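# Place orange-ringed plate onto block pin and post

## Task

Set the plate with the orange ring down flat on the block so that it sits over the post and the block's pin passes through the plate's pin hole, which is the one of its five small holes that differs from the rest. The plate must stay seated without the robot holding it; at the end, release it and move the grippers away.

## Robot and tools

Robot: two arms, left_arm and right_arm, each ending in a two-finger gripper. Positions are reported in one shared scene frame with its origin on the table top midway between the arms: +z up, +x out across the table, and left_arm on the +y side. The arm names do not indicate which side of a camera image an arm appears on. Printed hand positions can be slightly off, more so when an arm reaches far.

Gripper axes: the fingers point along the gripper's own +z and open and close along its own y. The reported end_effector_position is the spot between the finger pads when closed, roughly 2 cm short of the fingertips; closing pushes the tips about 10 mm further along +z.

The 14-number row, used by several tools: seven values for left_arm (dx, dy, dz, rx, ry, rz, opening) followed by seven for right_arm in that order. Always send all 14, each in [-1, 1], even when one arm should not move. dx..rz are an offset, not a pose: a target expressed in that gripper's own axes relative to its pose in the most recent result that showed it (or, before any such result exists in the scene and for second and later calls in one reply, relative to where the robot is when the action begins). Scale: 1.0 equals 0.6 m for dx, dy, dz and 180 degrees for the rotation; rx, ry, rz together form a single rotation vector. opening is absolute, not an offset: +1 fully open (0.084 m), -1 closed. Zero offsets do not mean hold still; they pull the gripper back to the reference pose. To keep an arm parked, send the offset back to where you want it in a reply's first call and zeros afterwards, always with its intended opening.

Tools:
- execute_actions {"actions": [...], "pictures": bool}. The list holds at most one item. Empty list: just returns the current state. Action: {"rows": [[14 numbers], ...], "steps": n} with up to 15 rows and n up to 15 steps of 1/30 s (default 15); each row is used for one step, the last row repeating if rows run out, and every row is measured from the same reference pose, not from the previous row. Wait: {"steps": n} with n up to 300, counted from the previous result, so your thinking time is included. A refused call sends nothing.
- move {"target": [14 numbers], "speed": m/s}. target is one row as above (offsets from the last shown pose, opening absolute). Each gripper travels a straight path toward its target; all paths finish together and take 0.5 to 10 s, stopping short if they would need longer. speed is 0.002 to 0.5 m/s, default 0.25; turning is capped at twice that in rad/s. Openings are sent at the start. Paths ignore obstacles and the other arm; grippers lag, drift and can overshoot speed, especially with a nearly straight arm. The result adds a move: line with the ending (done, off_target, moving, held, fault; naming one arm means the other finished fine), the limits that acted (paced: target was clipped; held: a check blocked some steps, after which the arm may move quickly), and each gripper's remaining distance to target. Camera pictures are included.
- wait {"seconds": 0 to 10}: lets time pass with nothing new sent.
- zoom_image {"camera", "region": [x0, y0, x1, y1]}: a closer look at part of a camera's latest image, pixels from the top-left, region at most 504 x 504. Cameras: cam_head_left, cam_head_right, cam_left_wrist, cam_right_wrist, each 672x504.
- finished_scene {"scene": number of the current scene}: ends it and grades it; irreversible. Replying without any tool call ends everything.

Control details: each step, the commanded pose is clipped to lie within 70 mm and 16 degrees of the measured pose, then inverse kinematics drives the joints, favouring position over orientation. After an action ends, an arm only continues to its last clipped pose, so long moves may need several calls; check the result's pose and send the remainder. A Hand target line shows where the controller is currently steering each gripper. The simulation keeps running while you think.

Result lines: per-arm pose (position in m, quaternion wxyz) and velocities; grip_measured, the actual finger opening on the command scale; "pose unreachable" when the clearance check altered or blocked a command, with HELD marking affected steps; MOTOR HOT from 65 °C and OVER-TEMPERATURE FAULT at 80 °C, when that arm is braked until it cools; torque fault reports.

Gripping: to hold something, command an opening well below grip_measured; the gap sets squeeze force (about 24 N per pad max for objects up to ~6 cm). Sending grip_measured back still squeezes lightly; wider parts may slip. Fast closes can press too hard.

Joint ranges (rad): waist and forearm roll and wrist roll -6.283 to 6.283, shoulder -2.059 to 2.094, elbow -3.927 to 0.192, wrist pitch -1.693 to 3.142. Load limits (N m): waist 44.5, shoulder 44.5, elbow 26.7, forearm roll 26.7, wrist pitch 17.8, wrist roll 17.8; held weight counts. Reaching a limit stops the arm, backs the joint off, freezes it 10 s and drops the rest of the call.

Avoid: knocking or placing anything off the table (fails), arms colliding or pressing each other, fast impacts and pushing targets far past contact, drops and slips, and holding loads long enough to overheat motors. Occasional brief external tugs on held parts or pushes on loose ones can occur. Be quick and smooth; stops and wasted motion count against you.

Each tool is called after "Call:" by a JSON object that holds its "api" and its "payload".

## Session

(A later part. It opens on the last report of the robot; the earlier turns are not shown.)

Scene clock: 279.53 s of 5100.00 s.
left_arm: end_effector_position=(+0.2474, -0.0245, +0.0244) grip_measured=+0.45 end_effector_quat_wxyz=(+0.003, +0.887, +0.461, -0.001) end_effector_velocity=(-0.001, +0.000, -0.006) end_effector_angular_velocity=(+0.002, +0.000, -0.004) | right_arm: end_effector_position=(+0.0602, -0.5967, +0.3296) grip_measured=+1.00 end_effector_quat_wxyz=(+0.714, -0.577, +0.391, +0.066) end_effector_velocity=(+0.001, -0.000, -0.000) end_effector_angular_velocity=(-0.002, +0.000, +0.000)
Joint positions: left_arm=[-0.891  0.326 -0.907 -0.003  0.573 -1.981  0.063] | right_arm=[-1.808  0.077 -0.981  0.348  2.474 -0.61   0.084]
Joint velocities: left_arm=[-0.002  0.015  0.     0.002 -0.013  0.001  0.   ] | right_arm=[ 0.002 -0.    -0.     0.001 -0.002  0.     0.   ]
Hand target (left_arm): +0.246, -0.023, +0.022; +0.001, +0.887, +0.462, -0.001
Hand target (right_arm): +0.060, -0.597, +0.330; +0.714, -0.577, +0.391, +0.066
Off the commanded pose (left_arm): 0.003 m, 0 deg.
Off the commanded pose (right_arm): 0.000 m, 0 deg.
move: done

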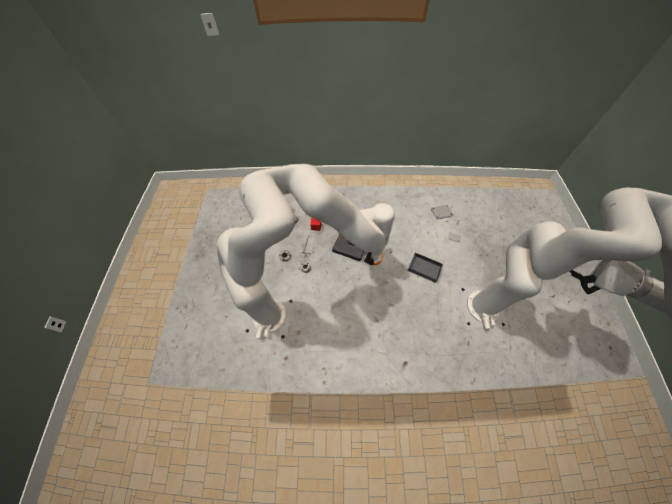

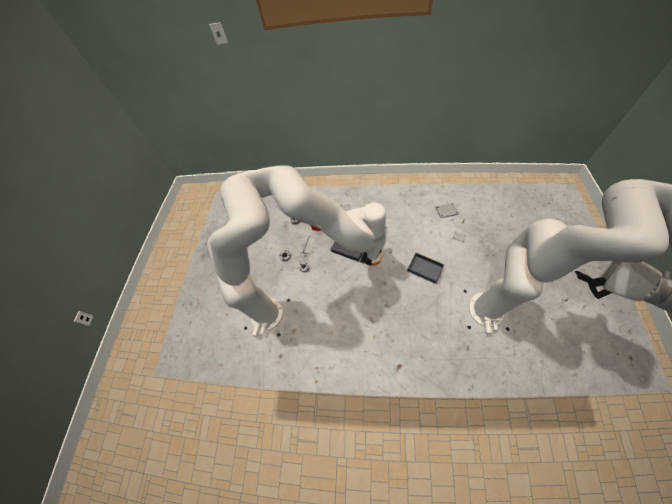

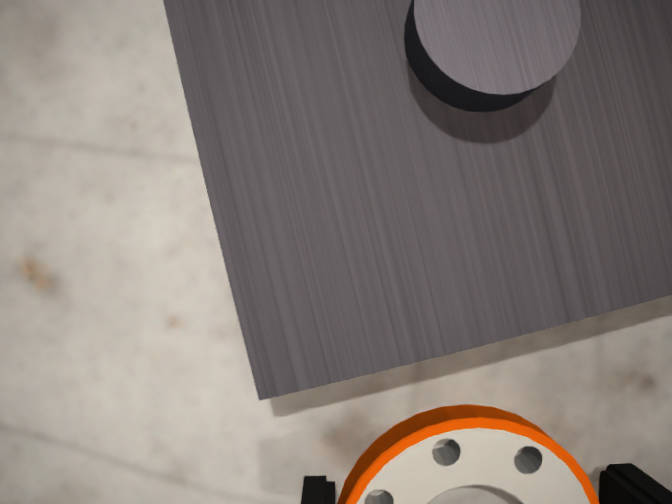

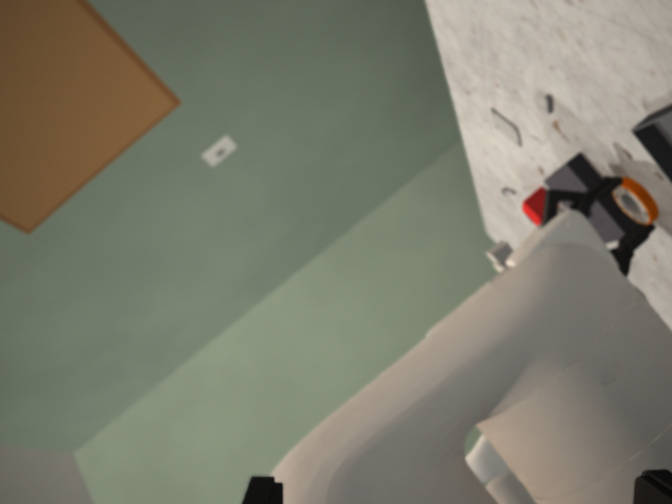

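Call:
{"api": "move", "payload": {"target": [0.0015,-0.0031,0.004,0.0015,0.0008,0,1,0,0,0,0,0,0,1], "speed": 0.02}}

Call:
{"api": "move", "payload": {"target": [0,0,0,0,0,0,0.2,0,0,0,0,0,0,1], "speed": 0.02}}

Call:
{"api": "move", "payload": {"target": [0,0,0,0,0,0,1,0,0,0,0,0,0,1], "speed": 0.02}}

Call:
{"api": "move", "payload": {"target": [0,0,-0.2,0,0,0,1,0,0,0,0,0,0,1], "speed": 0.15}}

Scene clock: 287.30 s of 5100.00 s.
left_arm: end_effector_position=(+0.2463, -0.0226, +0.0218) grip_measured=+1.00 end_effector_quat_wxyz=(+0.001, +0.887, +0.461, -0.001) end_effector_velocity=(+0.001, -0.001, +0.002) end_effector_angular_velocity=(-0.004, -0.003, +0.000) | right_arm: end_effector_position=(+0.0602, -0.5967, +0.3296) grip_measured=+1.00 end_effector_quat_wxyz=(+0.714, -0.577, +0.391, +0.066) end_effector_velocity=(-0.000, +0.000, +0.000) end_effector_angular_velocity=(+0.002, -0.000, +0.000)
Joint positions: left_arm=[-0.891  0.33  -0.903 -0.002  0.573 -1.982  0.084] | right_arm=[-1.808  0.077 -0.981  0.348  2.474 -0.61   0.084]
Joint velocities: left_arm=[ 0.001 -0.002 -0.002  0.001 -0.002  0.     0.   ] | right_arm=[-0.001  0.    -0.    -0.001  0.002 -0.     0.   ]
Hand target (left_arm): +0.246, -0.023, +0.022; +0.001, +0.887, +0.461, -0.001
Hand target (right_arm): +0.060, -0.597, +0.330; +0.714, -0.577, +0.391, +0.066
Off the commanded pose (left_arm): 0.000 m, 0 deg.
Off the commanded pose (right_arm): 0.000 m, 0 deg.
After step 90, 4.07 s passed at rest.
move: done

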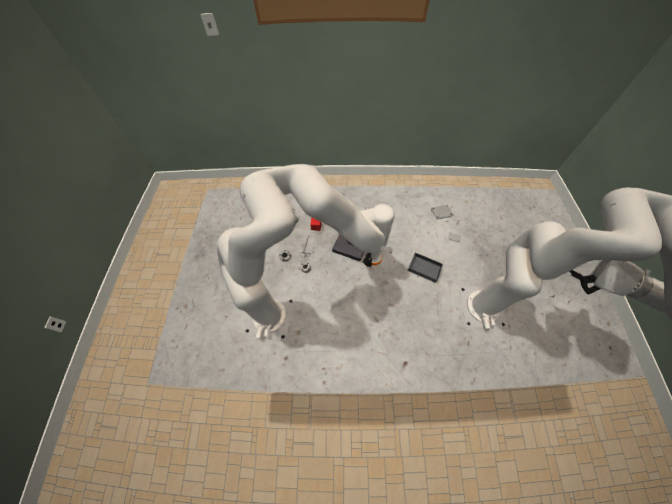

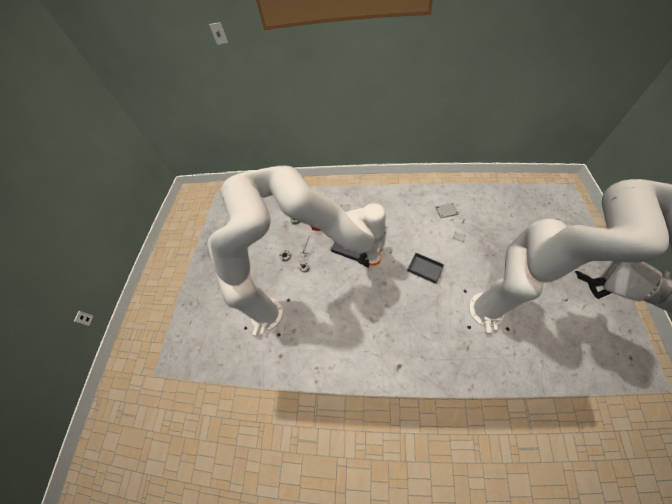

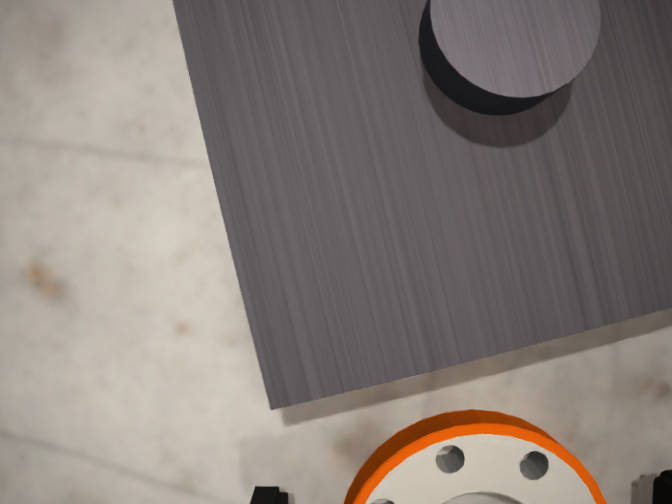

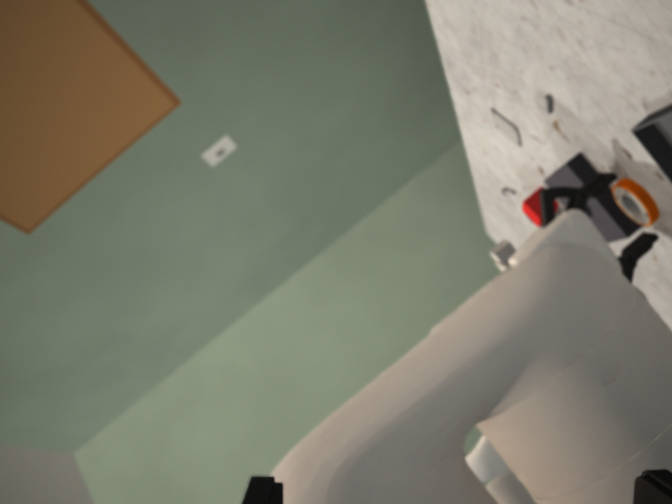

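Scene clock: 287.80 s of 5100.00 s.
left_arm: end_effector_position=(+0.2464, -0.0227, +0.0220) grip_measured=+0.45 end_effector_quat_wxyz=(+0.001, +0.887, +0.461, -0.001) end_effector_velocity=(+0.000, +0.000, -0.000) end_effector_angular_velocity=(+0.001, +0.001, +0.002) | right_arm: end_effector_position=(+0.0602, -0.5967, +0.3296) grip_measured=+1.00 end_effector_quat_wxyz=(+0.714, -0.577, +0.391, +0.066) end_effector_velocity=(+0.000, -0.000, -0.000) end_effector_angular_velocity=(-0.000, +0.000, -0.002)
Joint positions: left_arm=[-0.891  0.33  -0.904 -0.002  0.573 -1.982  0.063] | right_arm=[-1.808  0.077 -0.981  0.348  2.474 -0.61   0.084]
Joint velocities: left_arm=[ 0.001  0.     0.    -0.     0.001 -0.001  0.   ] | right_arm=[-0.001 -0.     0.001  0.001 -0.001  0.001  0.   ]
Hand target (left_arm): +0.246, -0.023, +0.022; +0.001, +0.887, +0.461, -0.001
Hand target (right_arm): +0.060, -0.597, +0.330; +0.714, -0.577, +0.391, +0.066
Off the commanded pose (left_arm): 0.000 m, 0 deg.
Off the commanded pose (right_arm): 0.000 m, 0 deg.
move: done

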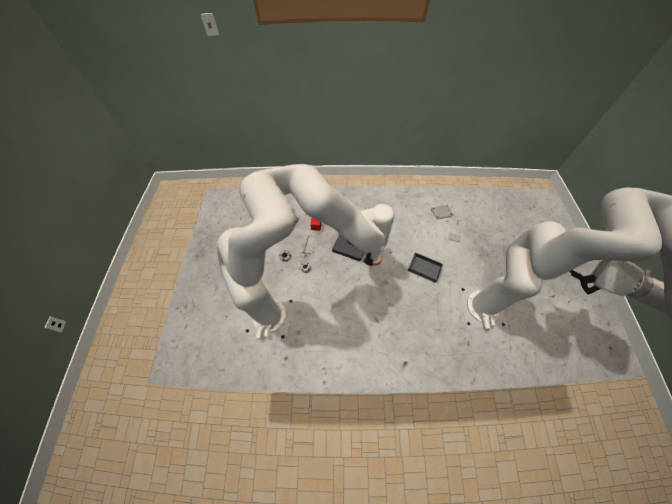

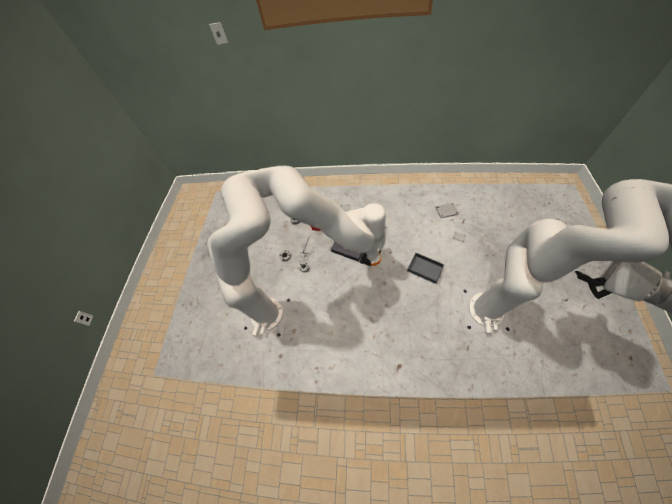

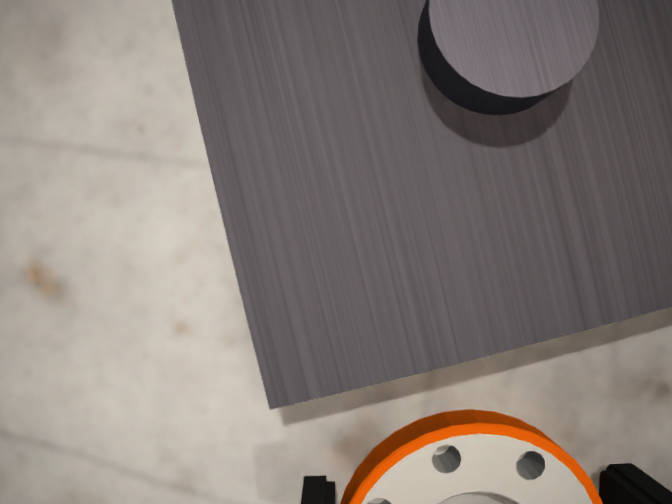

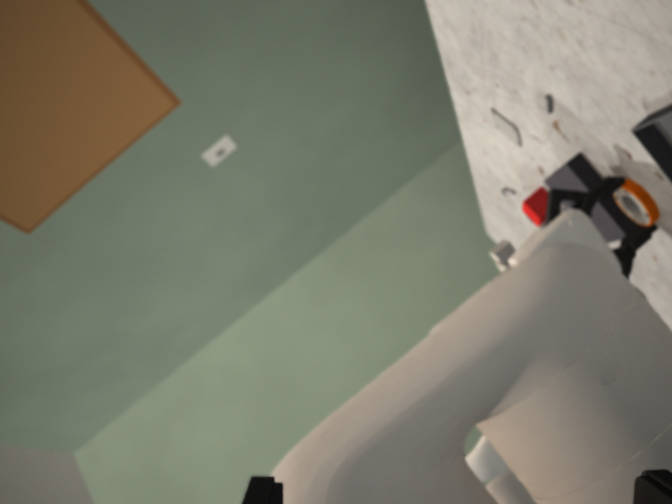

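Scene clock: 288.30 s of 5100.00 s.
left_arm: end_effector_position=(+0.2464, -0.0227, +0.0219) grip_measured=+1.00 end_effector_quat_wxyz=(+0.001, +0.887, +0.461, -0.001) end_effector_velocity=(-0.000, -0.001, +0.001) end_effector_angular_velocity=(-0.001, -0.001, -0.002) | right_arm: end_effector_position=(+0.0602, -0.5967, +0.3296) grip_measured=+1.00 end_effector_quat_wxyz=(+0.714, -0.577, +0.391, +0.066) end_effector_velocity=(+0.000, -0.000, -0.000) end_effector_angular_velocity=(-0.001, -0.000, -0.001)
Joint positions: left_arm=[-0.891  0.33  -0.904 -0.002  0.573 -1.982  0.084] | right_arm=[-1.808  0.077 -0.981  0.348  2.474 -0.61   0.084]
Joint velocities: left_arm=[-0.001 -0.001 -0.001  0.     0.001  0.     0.   ] | right_arm=[-0.    -0.    -0.     0.001 -0.001 -0.    -0.   ]
Hand target (left_arm): +0.246, -0.023, +0.022; +0.001, +0.887, +0.461, -0.001
Hand target (right_arm): +0.060, -0.597, +0.330; +0.714, -0.577, +0.391, +0.066
Off the commanded pose (left_arm): 0.000 m, 0 deg.
Off the commanded pose (right_arm): 0.000 m, 0 deg.
move: done

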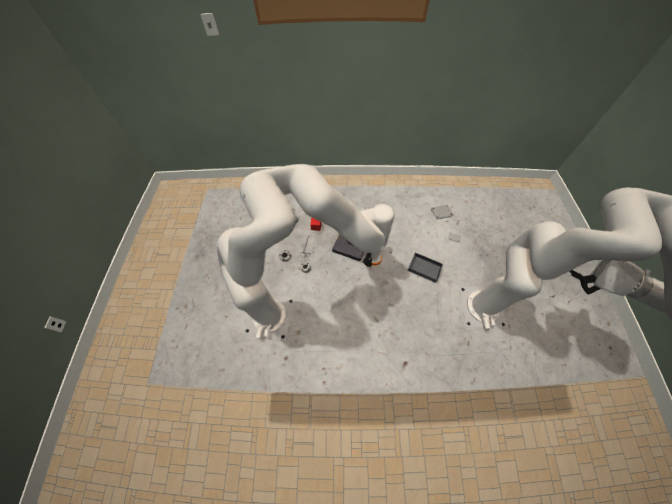

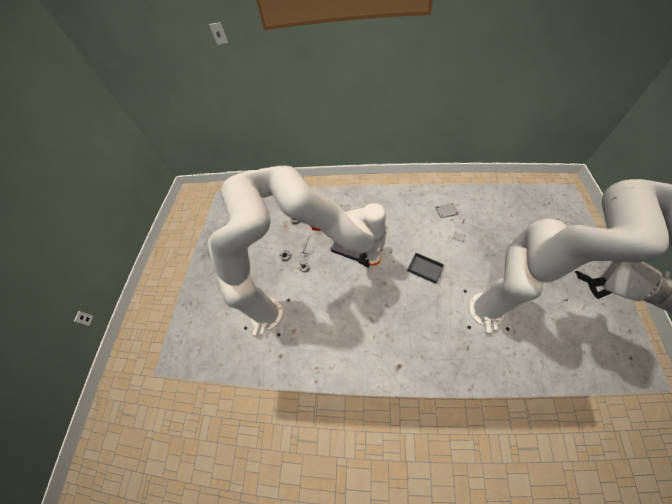

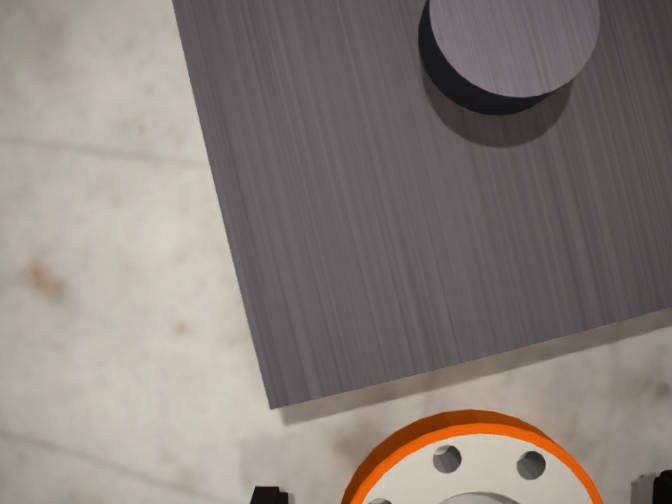

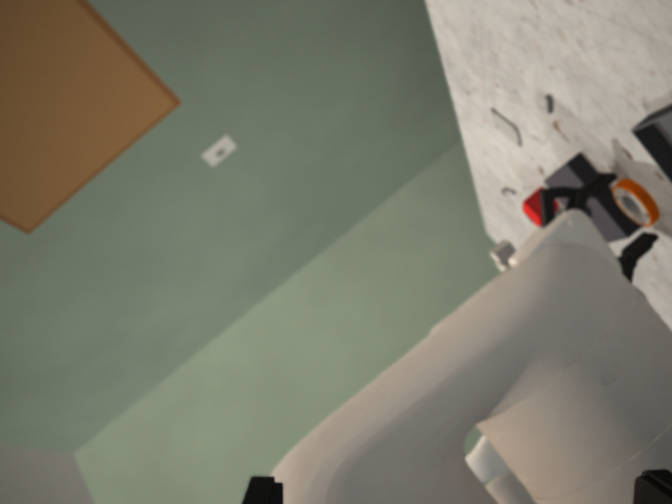

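Scene clock: 289.53 s of 5100.00 s.
left_arm: end_effector_position=(+0.2462, -0.0222, +0.1411) grip_measured=+1.00 end_effector_quat_wxyz=(+0.000, +0.887, +0.461, -0.001) end_effector_velocity=(+0.001, -0.002, +0.004) end_effector_angular_velocity=(-0.005, -0.002, +0.001) | right_arm: end_effector_position=(+0.0602, -0.5967, +0.3296) grip_measured=+1.00 end_effector_quat_wxyz=(+0.714, -0.577, +0.391, +0.066) end_effector_velocity=(-0.000, -0.000, +0.000) end_effector_angular_velocity=(+0.001, -0.001, -0.001)
Joint positions: left_arm=[-0.891  0.085 -0.982 -0.002  0.896 -1.982  0.084] | right_arm=[-1.808  0.077 -0.981  0.348  2.474 -0.61   0.084]
Joint velocities: left_arm=[-0.    -0.004 -0.007 -0.001  0.006 -0.001  0.   ] | right_arm=[-0.001 -0.    -0.001  0.001  0.001  0.    -0.   ]
Hand target (left_arm): +0.246, -0.022, +0.142; +0.001, +0.887, +0.461, -0.001
Hand target (right_arm): +0.060, -0.597, +0.330; +0.714, -0.577, +0.391, +0.066
Off the commanded pose (left_arm): 0.001 m, 0 deg.
Off the commanded pose (right_arm): 0.000 m, 0 deg.
move: done

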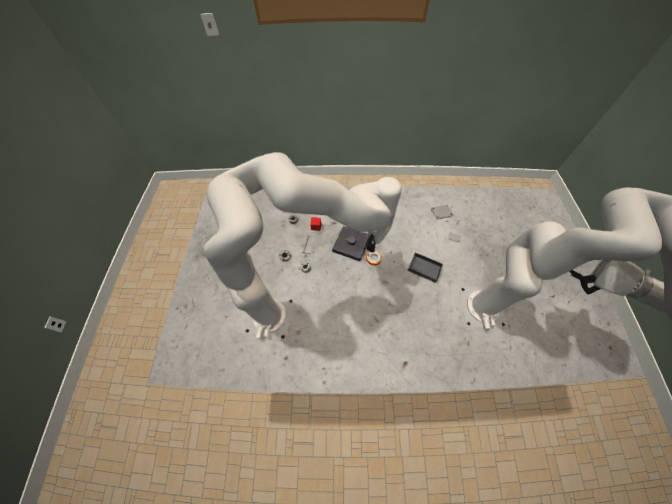

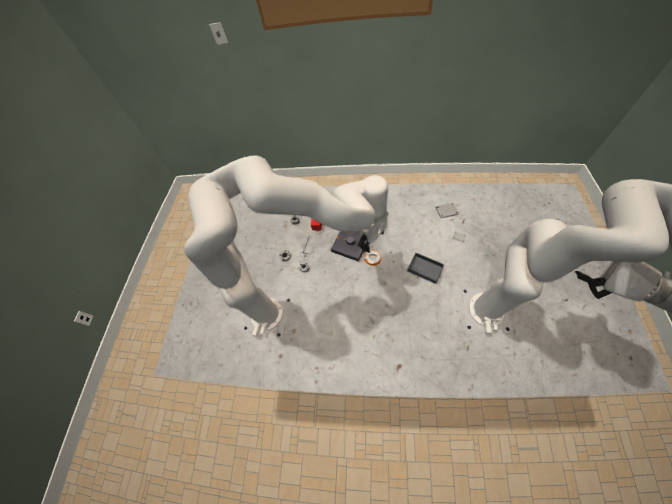

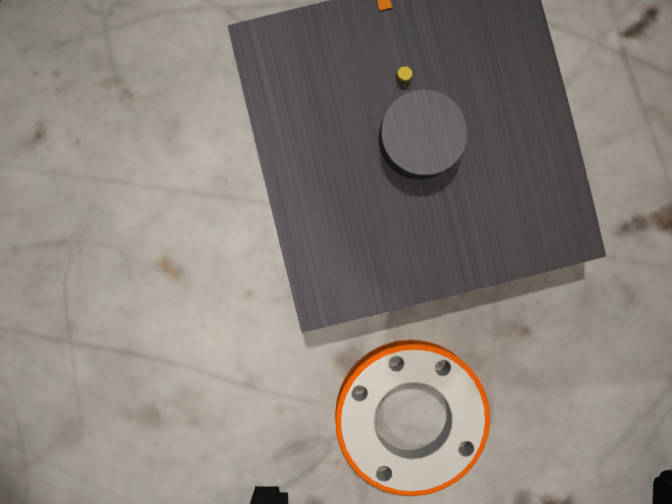

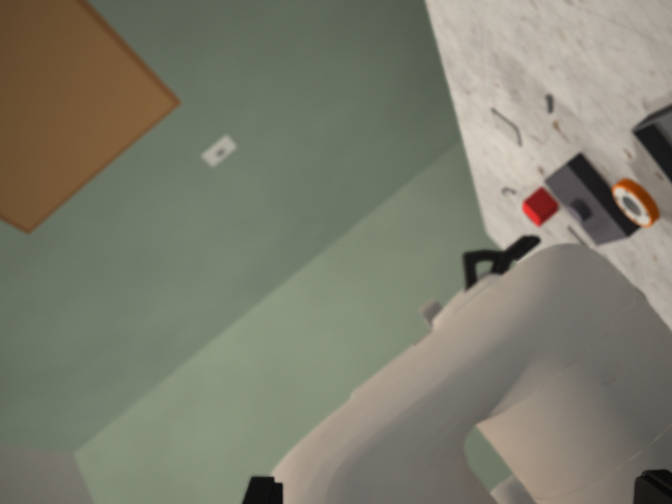

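Call:
{"api": "execute_actions", "payload": {"actions": []}}

Call:
{"api": "zoom_image", "payload": {"camera": "cam_left_wrist", "region": [324, 336, 492, 504]}}

Scene clock: 290.83 s of 5100.00 s.
left_arm: end_effector_position=(+0.2463, -0.0224, +0.1418) grip_measured=+1.00 end_effector_quat_wxyz=(+0.001, +0.887, +0.461, -0.001) end_effector_velocity=(-0.000, +0.000, -0.000) end_effector_angular_velocity=(+0.001, +0.001, -0.001) | right_arm: end_effector_position=(+0.0602, -0.5967, +0.3296) grip_measured=+1.00 end_effector_quat_wxyz=(+0.714, -0.577, +0.391, +0.066) end_effector_velocity=(-0.001, +0.000, +0.000) end_effector_angular_velocity=(+0.002, +0.001, -0.002)
Joint positions: left_arm=[-0.891  0.085 -0.983 -0.002  0.897 -1.982  0.084] | right_arm=[-1.808  0.077 -0.981  0.348  2.474 -0.61   0.084]
Joint velocities: left_arm=[-0.    -0.001  0.002 -0.    -0.     0.001 -0.   ] | right_arm=[-0.002  0.     0.    -0.001  0.001  0.001  0.   ]
Hand target (left_arm): +0.246, -0.022, +0.142; +0.001, +0.887, +0.461, -0.001
Hand target (right_arm): +0.060, -0.597, +0.330; +0.714, -0.577, +0.391, +0.066
Off the commanded pose (left_arm): 0.000 m, 0 deg.
Off the commanded pose (right_arm): 0.000 m, 0 deg.
Steps of this call (steps 1 to 39: nothing new was sent). Readings (end_effector_position):
1: left_arm (+0.2462, -0.0222, +0.1413) | right_arm (+0.0602, -0.5967, +0.3296)
2: left_arm (+0.2462, -0.0223, +0.1414) | right_arm (+0.0602, -0.5967, +0.3296)
4: left_arm (+0.2463, -0.0223, +0.1416) | right_arm (+0.0602, -0.5967, +0.3296)
8: left_arm (+0.2463, -0.0224, +0.1417) | right_arm (+0.0602, -0.5967, +0.3296)
39: the state above

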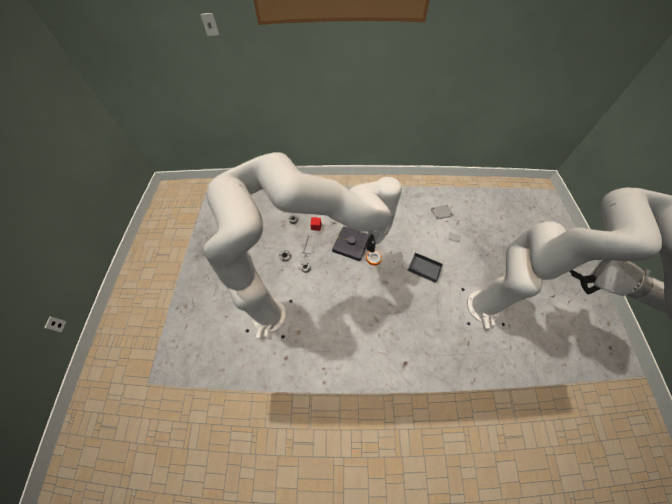

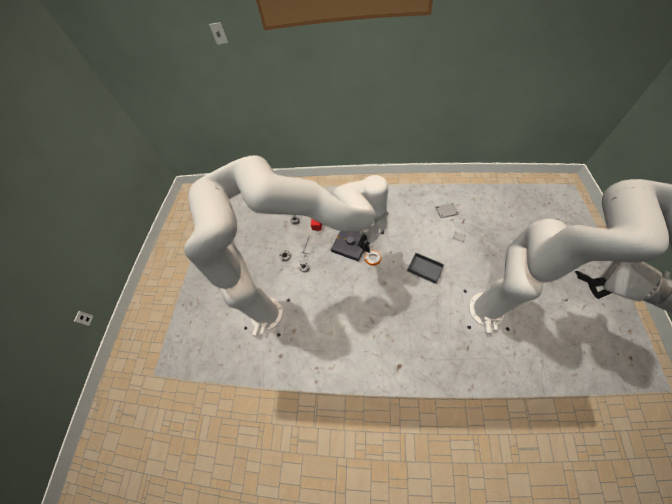

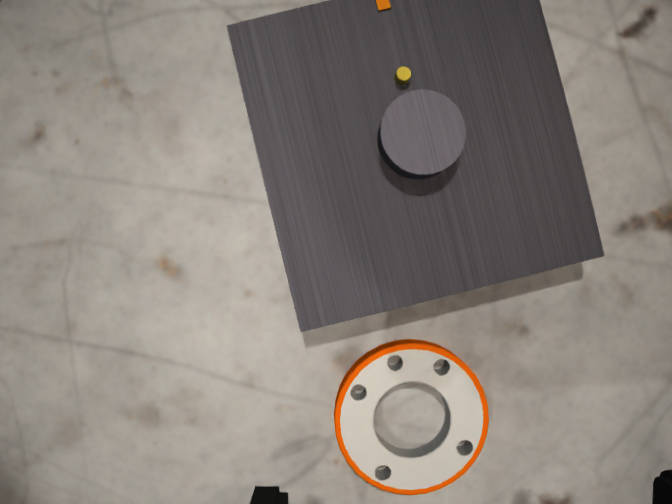

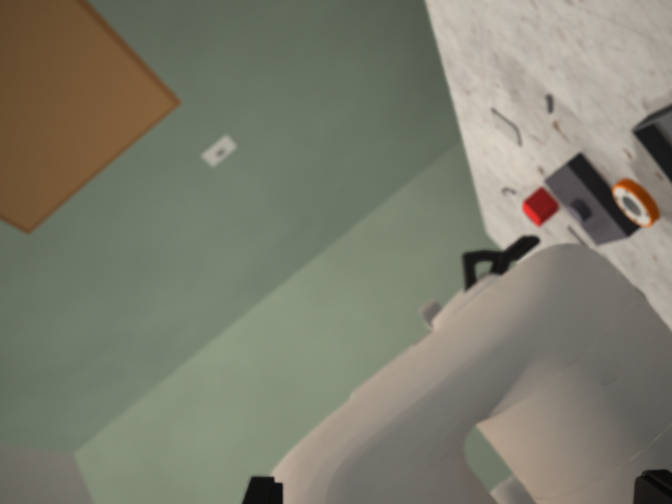

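Region (324, 336, 492, 504) of cam_left_wrist's 672x504 image, scaled by 3.000, with more detail than that image has.

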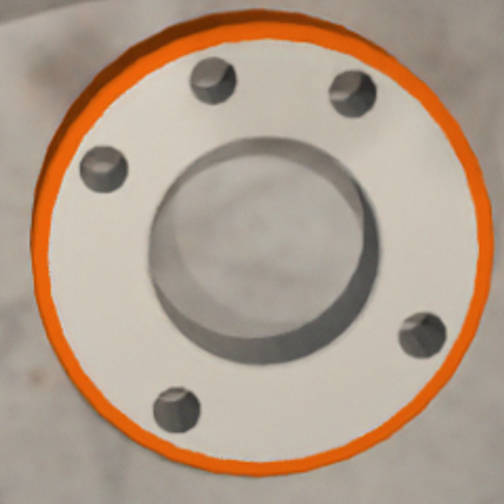

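Call:
{"api": "move", "payload": {"target": [0.0705,0.047,-0.05,0,0,0.01667,1,0,0,0,0,0,0,1], "speed": 0.15}}

Call:
{"api": "wait", "payload": {"seconds": 0.5}}

Call:
{"api": "zoom_image", "payload": {"camera": "cam_left_wrist", "region": [252, 168, 420, 336]}}

Scene clock: 306.10 s of 5100.00 s.
left_arm: end_effector_position=(+0.2932, -0.0039, +0.1714) grip_measured=+1.00 end_effector_quat_wxyz=(+0.000, +0.899, +0.438, -0.001) end_effector_velocity=(+0.003, -0.000, +0.003) end_effector_angular_velocity=(-0.003, -0.003, -0.004) | right_arm: end_effector_position=(+0.0602, -0.5967, +0.3296) grip_measured=+1.00 end_effector_quat_wxyz=(+0.714, -0.577, +0.391, +0.066) end_effector_velocity=(+0.000, -0.000, +0.000) end_effector_angular_velocity=(-0.000, -0.000, +0.000)
Joint positions: left_arm=[-0.787  0.08  -1.069 -0.002  0.988 -1.826  0.084] | right_arm=[-1.808  0.077 -0.981  0.348  2.474 -0.61   0.084]
Joint velocities: left_arm=[ 0.004 -0.001 -0.008  0.001  0.005  0.008  0.   ] | right_arm=[ 0.    -0.    -0.     0.001 -0.     0.     0.   ]
Hand target (left_arm): +0.294, -0.004, +0.172; +0.001, +0.899, +0.438, -0.001
Hand target (right_arm): +0.060, -0.597, +0.330; +0.714, -0.577, +0.391, +0.066
Off the commanded pose (left_arm): 0.001 m, 0 deg.
Off the commanded pose (right_arm): 0.000 m, 0 deg.
After step 90, 11.43 s passed at rest.
move: done

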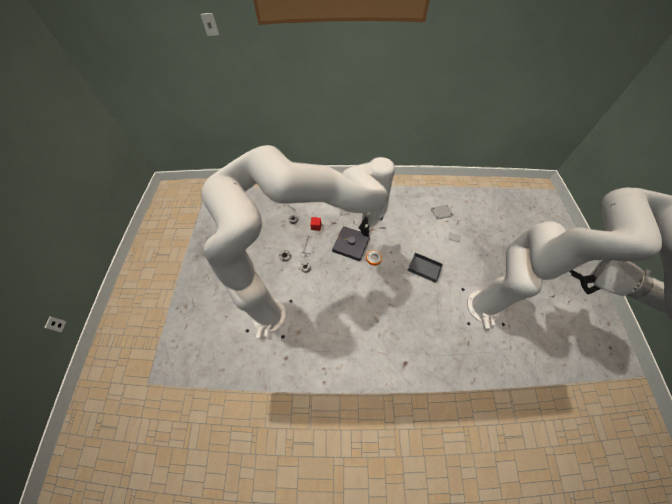

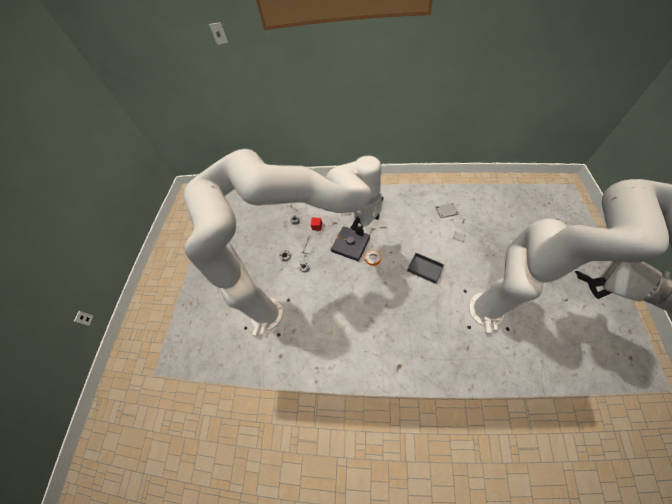

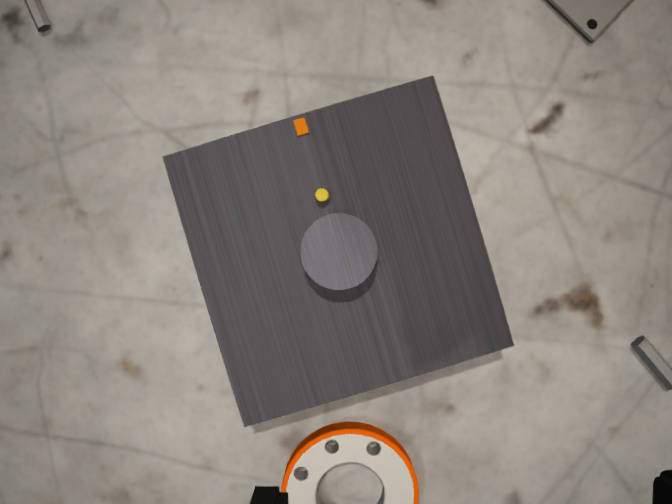

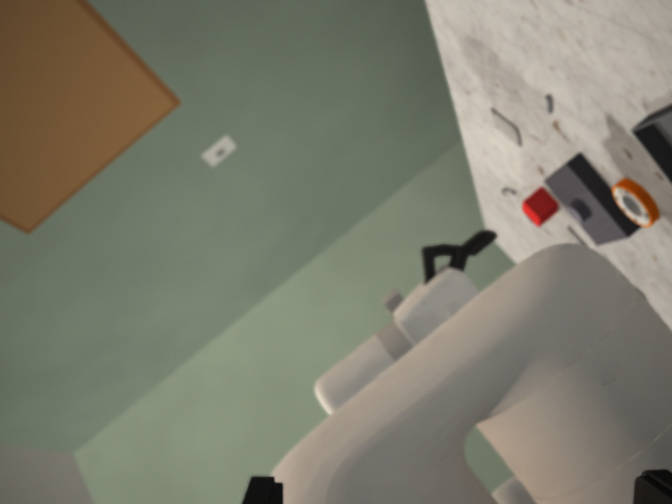

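Scene clock: 306.60 s of 5100.00 s.
left_arm: end_effector_position=(+0.2936, -0.0039, +0.1718) grip_measured=+1.00 end_effector_quat_wxyz=(+0.001, +0.899, +0.438, -0.001) end_effector_velocity=(-0.000, -0.001, +0.000) end_effector_angular_velocity=(-0.002, +0.001, +0.000) | right_arm: end_effector_position=(+0.0602, -0.5967, +0.3296) grip_measured=+1.00 end_effector_quat_wxyz=(+0.714, -0.577, +0.391, +0.066) end_effector_velocity=(-0.000, +0.000, -0.000) end_effector_angular_velocity=(-0.000, +0.001, -0.000)
Joint positions: left_arm=[-0.786  0.08  -1.07  -0.002  0.989 -1.825  0.084] | right_arm=[-1.808  0.077 -0.981  0.348  2.474 -0.61   0.084]
Joint velocities: left_arm=[-0.001 -0.    -0.001 -0.003 -0.     0.001  0.   ] | right_arm=[-0.001  0.    -0.    -0.001 -0.    -0.    -0.   ]
Hand target (left_arm): +0.294, -0.004, +0.172; +0.001, +0.899, +0.438, -0.001
Hand target (right_arm): +0.060, -0.597, +0.330; +0.714, -0.577, +0.391, +0.066
Off the commanded pose (left_arm): 0.000 m, 0 deg.
Off the commanded pose (right_arm): 0.000 m, 0 deg.
Steps of this call (steps 1 to 15: nothing new was sent). Readings (end_effector_position):
1: left_arm (+0.2932, -0.0039, +0.1715) | right_arm (+0.0602, -0.5967, +0.3296)
2: left_arm (+0.2933, -0.0039, +0.1716) | right_arm (+0.0602, -0.5967, +0.3296)
4: left_arm (+0.2934, -0.0039, +0.1716) | right_arm (+0.0602, -0.5967, +0.3296)
8: left_arm (+0.2935, -0.0039, +0.1717) | right_arm (+0.0602, -0.5967, +0.3296)
15: the state above

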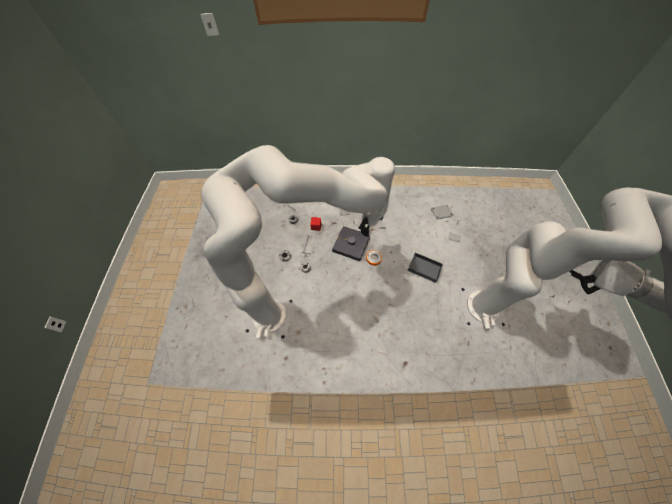

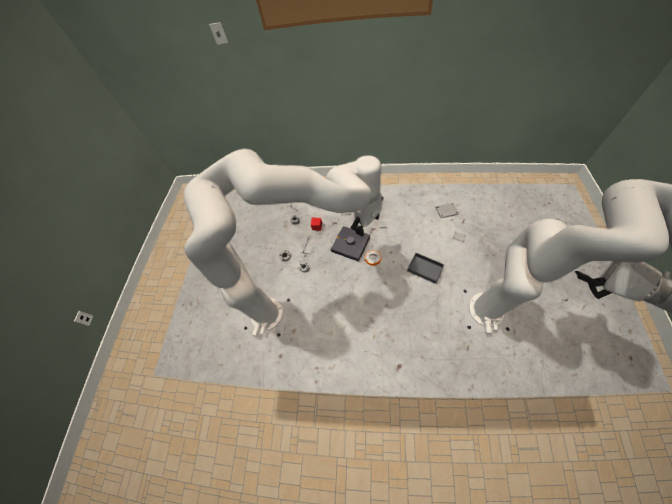

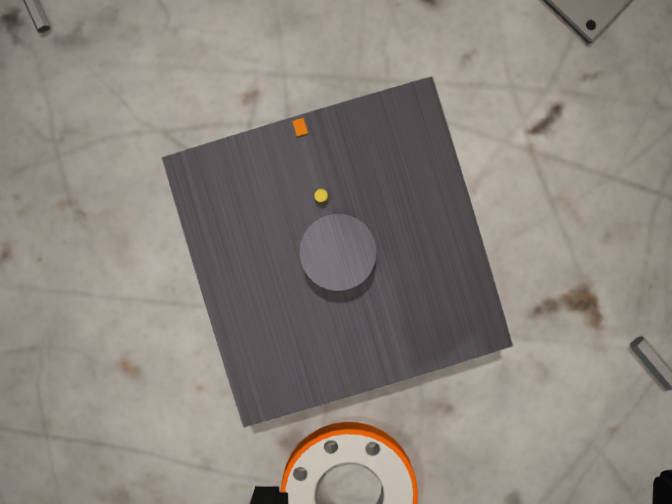

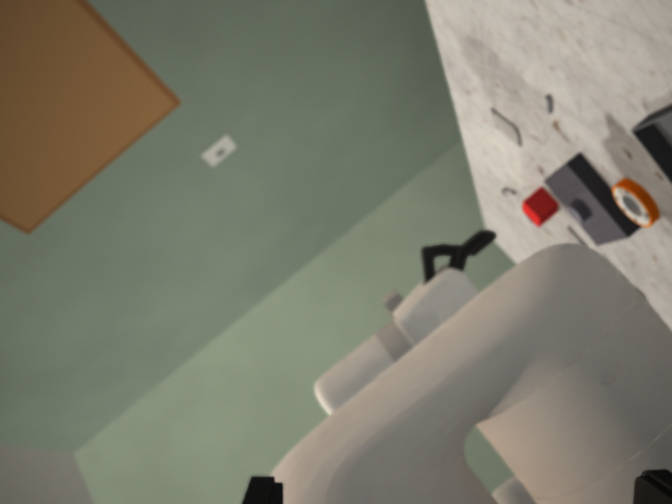

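Region (252, 168, 420, 336) of cam_left_wrist's 672x504 image, scaled by 3.000, with more detail than that image has.

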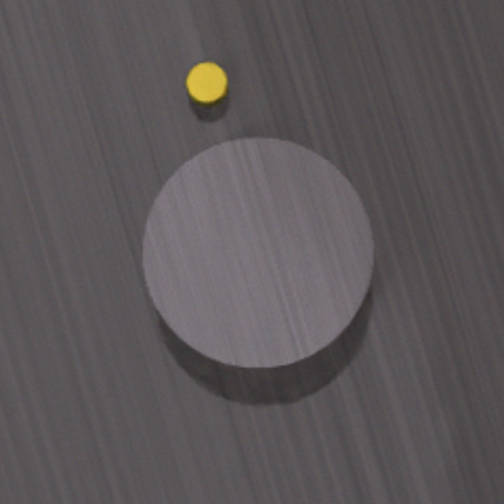

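Call:
{"api": "move", "payload": {"target": [-0.07317,-0.04267,0.2113,0,0,-0.01667,1,0,0,0,0,0,0,1], "speed": 0.2}}

Scene clock: 314.30 s of 5100.00 s.
left_arm: end_effector_position=(+0.2469, -0.0232, +0.0458) grip_measured=+1.00 end_effector_quat_wxyz=(+0.001, +0.887, +0.461, -0.001) end_effector_velocity=(-0.002, +0.001, -0.004) end_effector_angular_velocity=(+0.005, +0.003, +0.002) | right_arm: end_effector_position=(+0.0602, -0.5967, +0.3296) grip_measured=+1.00 end_effector_quat_wxyz=(+0.714, -0.577, +0.391, +0.066) end_effector_velocity=(-0.000, -0.000, -0.000) end_effector_angular_velocity=(-0.002, -0.001, -0.003)
Joint positions: left_arm=[-0.891  0.273 -0.91  -0.002  0.634 -1.982  0.084] | right_arm=[-1.808  0.077 -0.981  0.348  2.474 -0.61   0.084]
Joint velocities: left_arm=[-0.002  0.007  0.005 -0.    -0.006 -0.005  0.   ] | right_arm=[-0.002 -0.    -0.     0.001 -0.001 -0.001 -0.   ]
Hand target (left_arm): +0.247, -0.023, +0.045; +0.001, +0.887, +0.461, -0.001
Hand target (right_arm): +0.060, -0.597, +0.330; +0.714, -0.577, +0.391, +0.066
Off the commanded pose (left_arm): 0.001 m, 0 deg.
Off the commanded pose (right_arm): 0.000 m, 0 deg.
After step 90, 3.53 s passed at rest.
move: done

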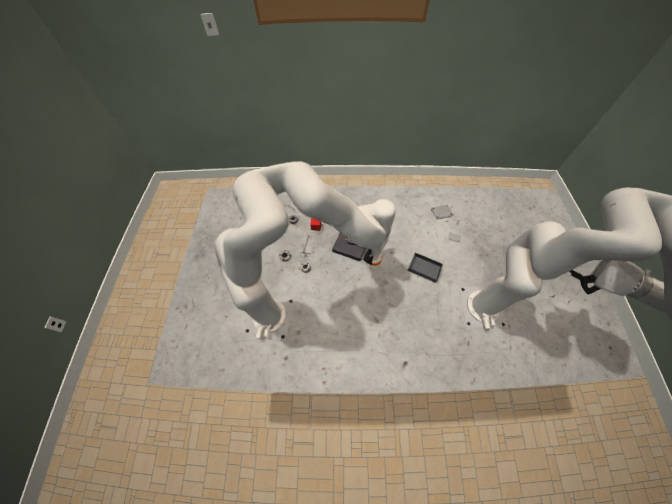

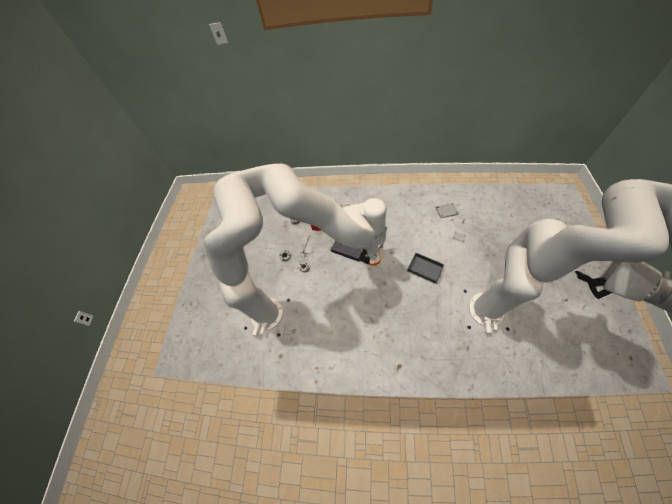

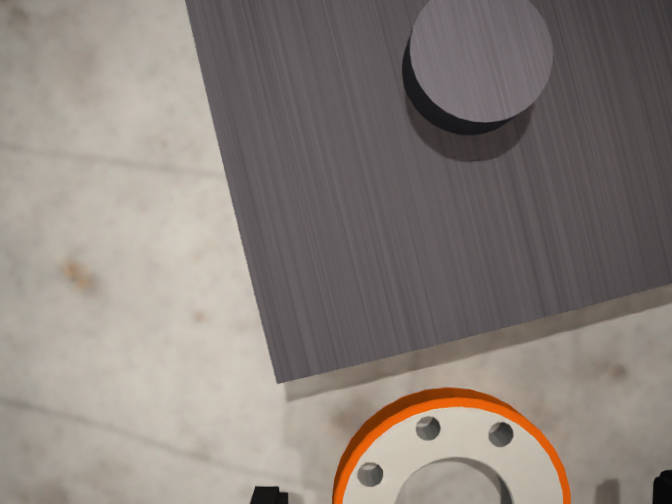

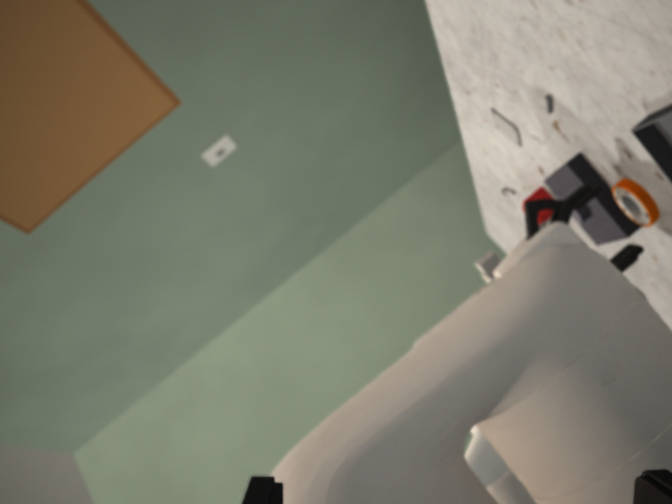

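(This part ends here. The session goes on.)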